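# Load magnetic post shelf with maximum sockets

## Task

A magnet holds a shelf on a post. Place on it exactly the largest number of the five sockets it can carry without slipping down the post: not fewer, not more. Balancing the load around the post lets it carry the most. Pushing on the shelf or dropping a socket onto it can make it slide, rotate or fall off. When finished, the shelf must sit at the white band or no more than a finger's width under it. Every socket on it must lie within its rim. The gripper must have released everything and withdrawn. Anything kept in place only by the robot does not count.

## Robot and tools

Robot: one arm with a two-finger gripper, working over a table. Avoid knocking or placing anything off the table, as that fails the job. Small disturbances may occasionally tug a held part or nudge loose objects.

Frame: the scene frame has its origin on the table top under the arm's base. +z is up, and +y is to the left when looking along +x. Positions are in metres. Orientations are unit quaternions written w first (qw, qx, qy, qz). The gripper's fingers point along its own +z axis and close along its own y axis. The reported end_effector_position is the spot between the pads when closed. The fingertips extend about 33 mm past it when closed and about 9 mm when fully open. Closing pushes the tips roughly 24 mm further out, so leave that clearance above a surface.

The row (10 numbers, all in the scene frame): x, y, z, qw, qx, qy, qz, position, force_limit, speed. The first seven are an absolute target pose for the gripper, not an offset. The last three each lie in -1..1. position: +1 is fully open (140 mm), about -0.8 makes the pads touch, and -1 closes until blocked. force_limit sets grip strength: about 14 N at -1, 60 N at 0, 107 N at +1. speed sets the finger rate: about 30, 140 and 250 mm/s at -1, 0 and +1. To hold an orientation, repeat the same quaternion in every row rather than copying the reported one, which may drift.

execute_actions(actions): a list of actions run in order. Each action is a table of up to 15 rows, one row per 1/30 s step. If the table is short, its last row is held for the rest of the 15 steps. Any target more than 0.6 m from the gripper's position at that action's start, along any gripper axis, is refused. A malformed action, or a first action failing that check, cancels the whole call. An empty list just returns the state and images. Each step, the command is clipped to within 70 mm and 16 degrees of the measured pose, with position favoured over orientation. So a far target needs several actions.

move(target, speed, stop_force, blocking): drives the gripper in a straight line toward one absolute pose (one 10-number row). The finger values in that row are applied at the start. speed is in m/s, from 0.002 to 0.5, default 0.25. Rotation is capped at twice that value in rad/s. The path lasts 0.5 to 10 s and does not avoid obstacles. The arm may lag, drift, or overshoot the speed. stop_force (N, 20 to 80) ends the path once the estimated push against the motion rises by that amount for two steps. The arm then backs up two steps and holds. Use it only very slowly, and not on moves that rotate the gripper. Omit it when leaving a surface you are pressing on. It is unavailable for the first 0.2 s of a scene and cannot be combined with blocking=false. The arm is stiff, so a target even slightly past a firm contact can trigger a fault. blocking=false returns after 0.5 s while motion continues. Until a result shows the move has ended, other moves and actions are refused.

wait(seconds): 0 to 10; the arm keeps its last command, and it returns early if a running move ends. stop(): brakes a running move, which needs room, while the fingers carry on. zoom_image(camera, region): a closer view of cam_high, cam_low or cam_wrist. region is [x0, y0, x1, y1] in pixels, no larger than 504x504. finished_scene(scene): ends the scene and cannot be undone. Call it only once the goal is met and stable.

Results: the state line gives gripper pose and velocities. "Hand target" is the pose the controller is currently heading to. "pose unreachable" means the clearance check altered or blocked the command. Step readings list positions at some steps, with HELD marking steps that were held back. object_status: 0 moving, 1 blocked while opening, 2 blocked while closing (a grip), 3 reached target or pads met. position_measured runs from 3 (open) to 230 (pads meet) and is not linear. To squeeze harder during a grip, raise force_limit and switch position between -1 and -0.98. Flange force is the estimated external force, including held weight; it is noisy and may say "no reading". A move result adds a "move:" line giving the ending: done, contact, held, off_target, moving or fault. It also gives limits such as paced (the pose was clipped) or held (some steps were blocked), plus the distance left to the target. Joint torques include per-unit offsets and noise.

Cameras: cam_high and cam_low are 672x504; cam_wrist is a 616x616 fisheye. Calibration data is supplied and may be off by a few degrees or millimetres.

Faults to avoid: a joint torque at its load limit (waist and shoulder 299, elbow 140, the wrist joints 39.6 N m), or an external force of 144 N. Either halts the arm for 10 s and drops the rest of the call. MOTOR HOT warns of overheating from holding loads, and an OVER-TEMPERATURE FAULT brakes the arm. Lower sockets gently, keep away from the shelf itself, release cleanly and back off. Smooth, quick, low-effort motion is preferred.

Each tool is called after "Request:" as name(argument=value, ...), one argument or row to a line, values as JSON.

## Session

Request:
execute_actions(
  actions=[],
)

Scene clock: 0.00 s.
end_effector_position=(+0.1175, +0.1839, +0.2019) position_measured=3 object_status=3 end_effector_quat_wxyz=(-0.140, +0.742, +0.274, -0.595) end_effector_velocity=(-0.000, -0.000, +0.000) end_effector_angular_velocity=(+0.000, -0.001, +0.002)
Joint positions: [0.389 0.463 2.292 0.273 1.675 1.097]
Joint velocities: [ 0.001 -0.001  0.001 -0.001  0.    -0.   ]
Joint torques (N m, as the joint torque sensors report them, + toward a larger angle): no reading
Flange force (N, the push that the arm receives, along the gripper's own x y z axes): no reading
Hand target: +0.117, +0.184, +0.202; -0.140, +0.742, +0.274, -0.595
camera_calibration (this result's frames):
cam_wrist: T_world_to_cam=[[0.197438, -0.727918, -0.656622, 0.247992], [0.287664, -0.597301, 0.748653, -0.0915489], [-0.937159, -0.336699, 0.0914658, 0.347413], [0, 0, 0, 1]] pos_world=[0.302954, 0.24281, 0.199599]

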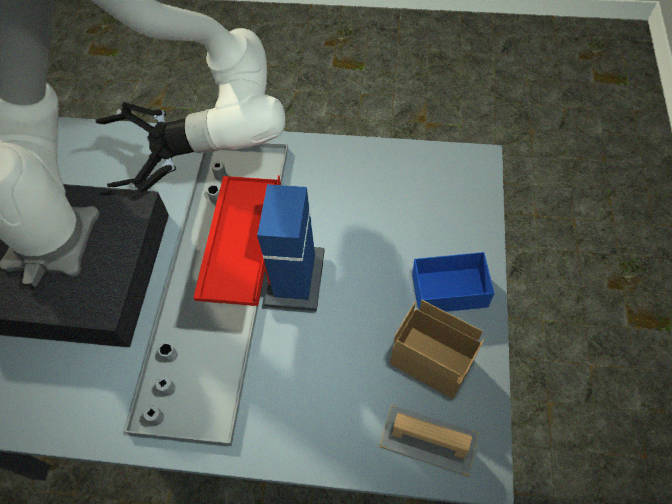

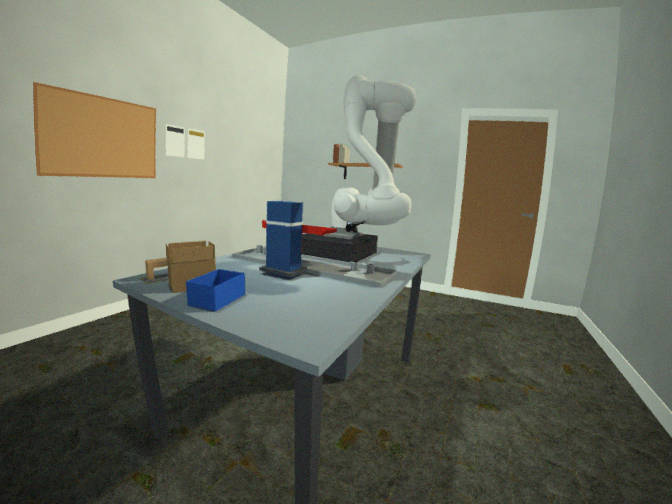

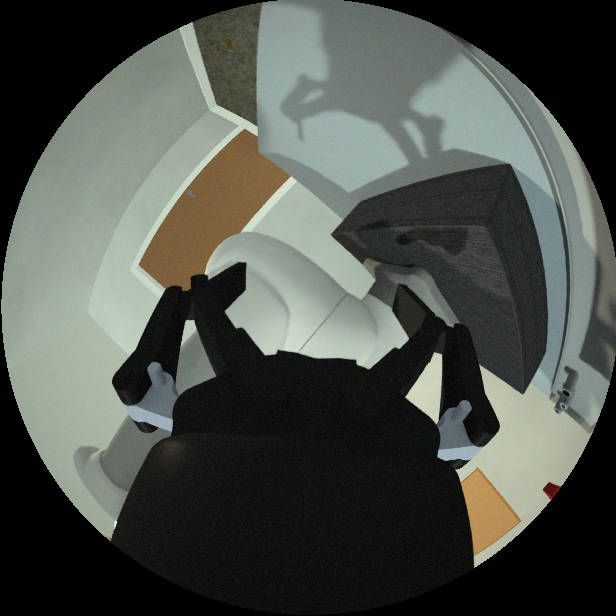

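Request:
move(
  target=[0.33,0.21,0.32,0,1,0,0,-0.15,-0.8,0],
)

Request:
move(
  target=[0.33,0.21,0.11,0,1,0,0,-0.15,-0.8,0],
)

Request:
zoom_image(
  camera="cam_low",
  region=[250,190,350,250],
)

Scene clock: 7.40 s.
end_effector_position=(+0.3296, +0.2096, +0.3205) position_measured=148 object_status=3 end_effector_quat_wxyz=(-0.000, +1.000, +0.000, -0.000) end_effector_velocity=(+0.001, +0.000, +0.001) end_effector_angular_velocity=(-0.002, -0.006, -0.002)
Joint positions: [ 0.476 -0.223  2.163 -0.01   1.192  2.066]
Joint velocities: [ 0.004 -0.002 -0.001 -0.005 -0.002  0.007]
Joint torques (N m, as the joint torque sensors report them, + toward a larger angle): [ -0.77 -14.82 -38.67   3.83  -0.35  -0.46]
Flange force (N, the push that the arm receives, along the gripper's own x y z axes): [-5.3 -2.0 -2.4]
Hand target: +0.330, +0.210, +0.320; +0.000, +1.000, +0.000, -0.000
Off the commanded pose: 0.001 m, 0 deg.
move: done
camera_calibration (this result's frames):
cam_wrist: T_world_to_cam=[[0.140477, -0.988137, -0.06206, 0.185483], [-0.905655, -0.153573, 0.395227, 0.187592], [-0.400069, 0.000684715, -0.916485, 0.619353], [0, 0, 0, 1]] pos_world=[0.391622, 0.211667, 0.504997]

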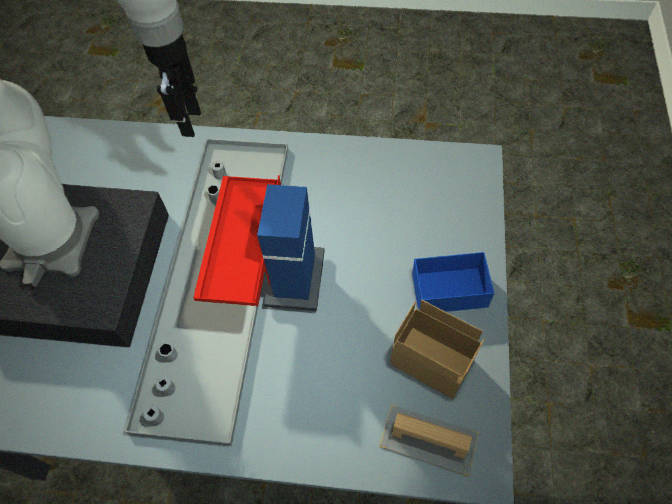

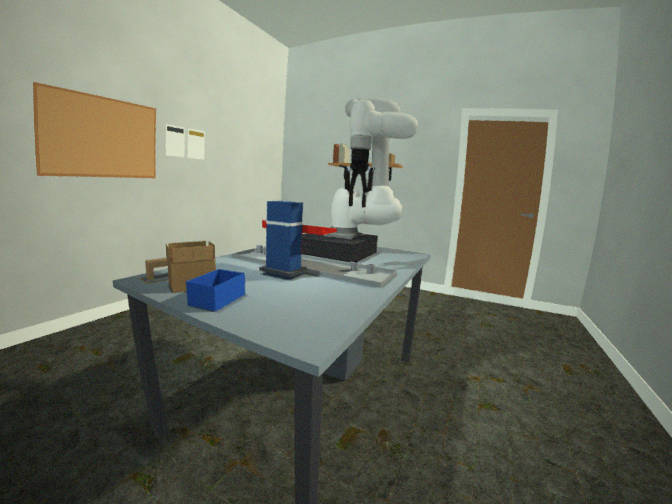

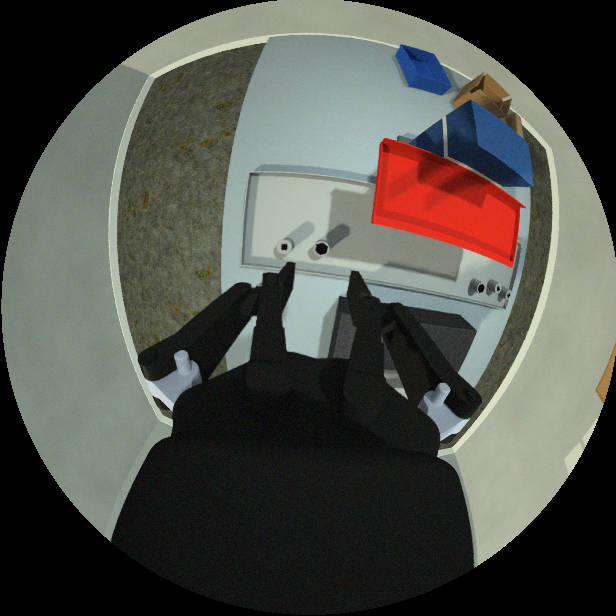

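Scene clock: 8.77 s.
end_effector_position=(+0.3304, +0.2101, +0.1099) position_measured=148 object_status=3 end_effector_quat_wxyz=(+0.000, +1.000, -0.000, +0.000) end_effector_velocity=(-0.000, +0.000, -0.001) end_effector_angular_velocity=(+0.000, +0.001, -0.000)
Joint positions: [ 0.471  0.043  2.398 -0.015  0.691  2.07 ]
Joint velocities: [ 0.001  0.002  0.001  0.001 -0.003  0.   ]
Joint torques (N m, as the joint torque sensors report them, + toward a larger angle): [  0.27 -30.81 -25.92   2.54   0.11   0.07]
Flange force (N, the push that the arm receives, along the gripper's own x y z axes): [-1.4 -0.2 -2.6]
Hand target: +0.330, +0.210, +0.110; +0.000, +1.000, -0.000, +0.000
Off the commanded pose: 0.000 m, 0 deg.
move: done
camera_calibration (this result's frames):
cam_wrist: T_world_to_cam=[[0.139824, -0.988254, -0.0616755, 0.172954], [-0.905929, -0.152821, 0.394889, 0.27156], [-0.399676, 0.000658566, -0.916656, 0.426492], [0, 0, 0, 1]] pos_world=[0.392289, 0.212141, 0.294377]

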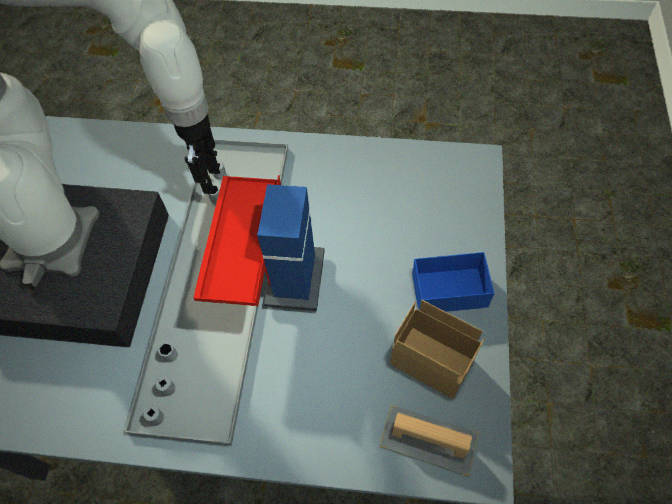

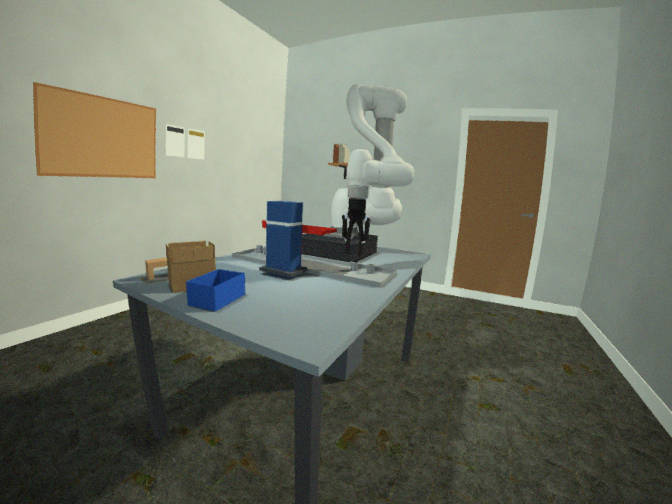

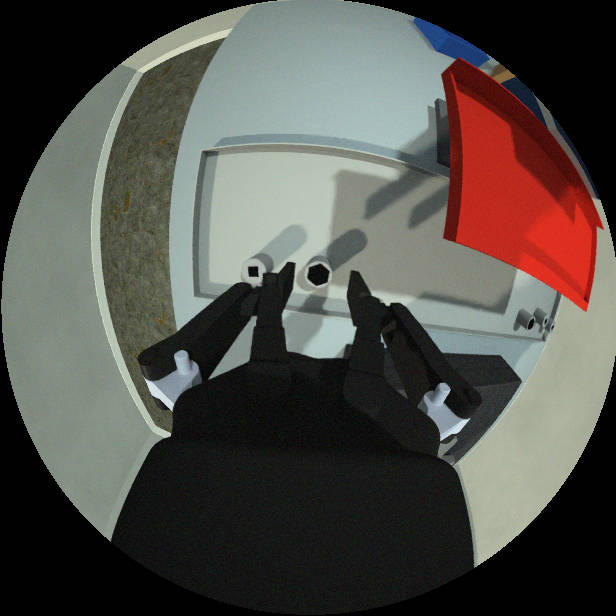

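Region (250, 190, 350, 250) of cam_low's 672x504 image, scaled by 5.040, with more detail than that image has; it fills the top 302 rows of this view, and the rest is white.

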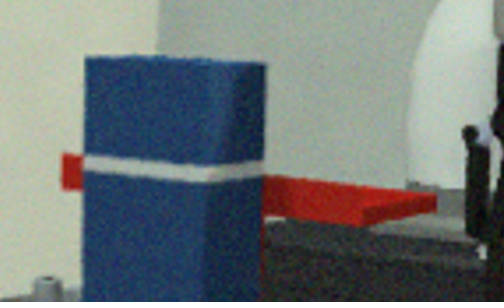

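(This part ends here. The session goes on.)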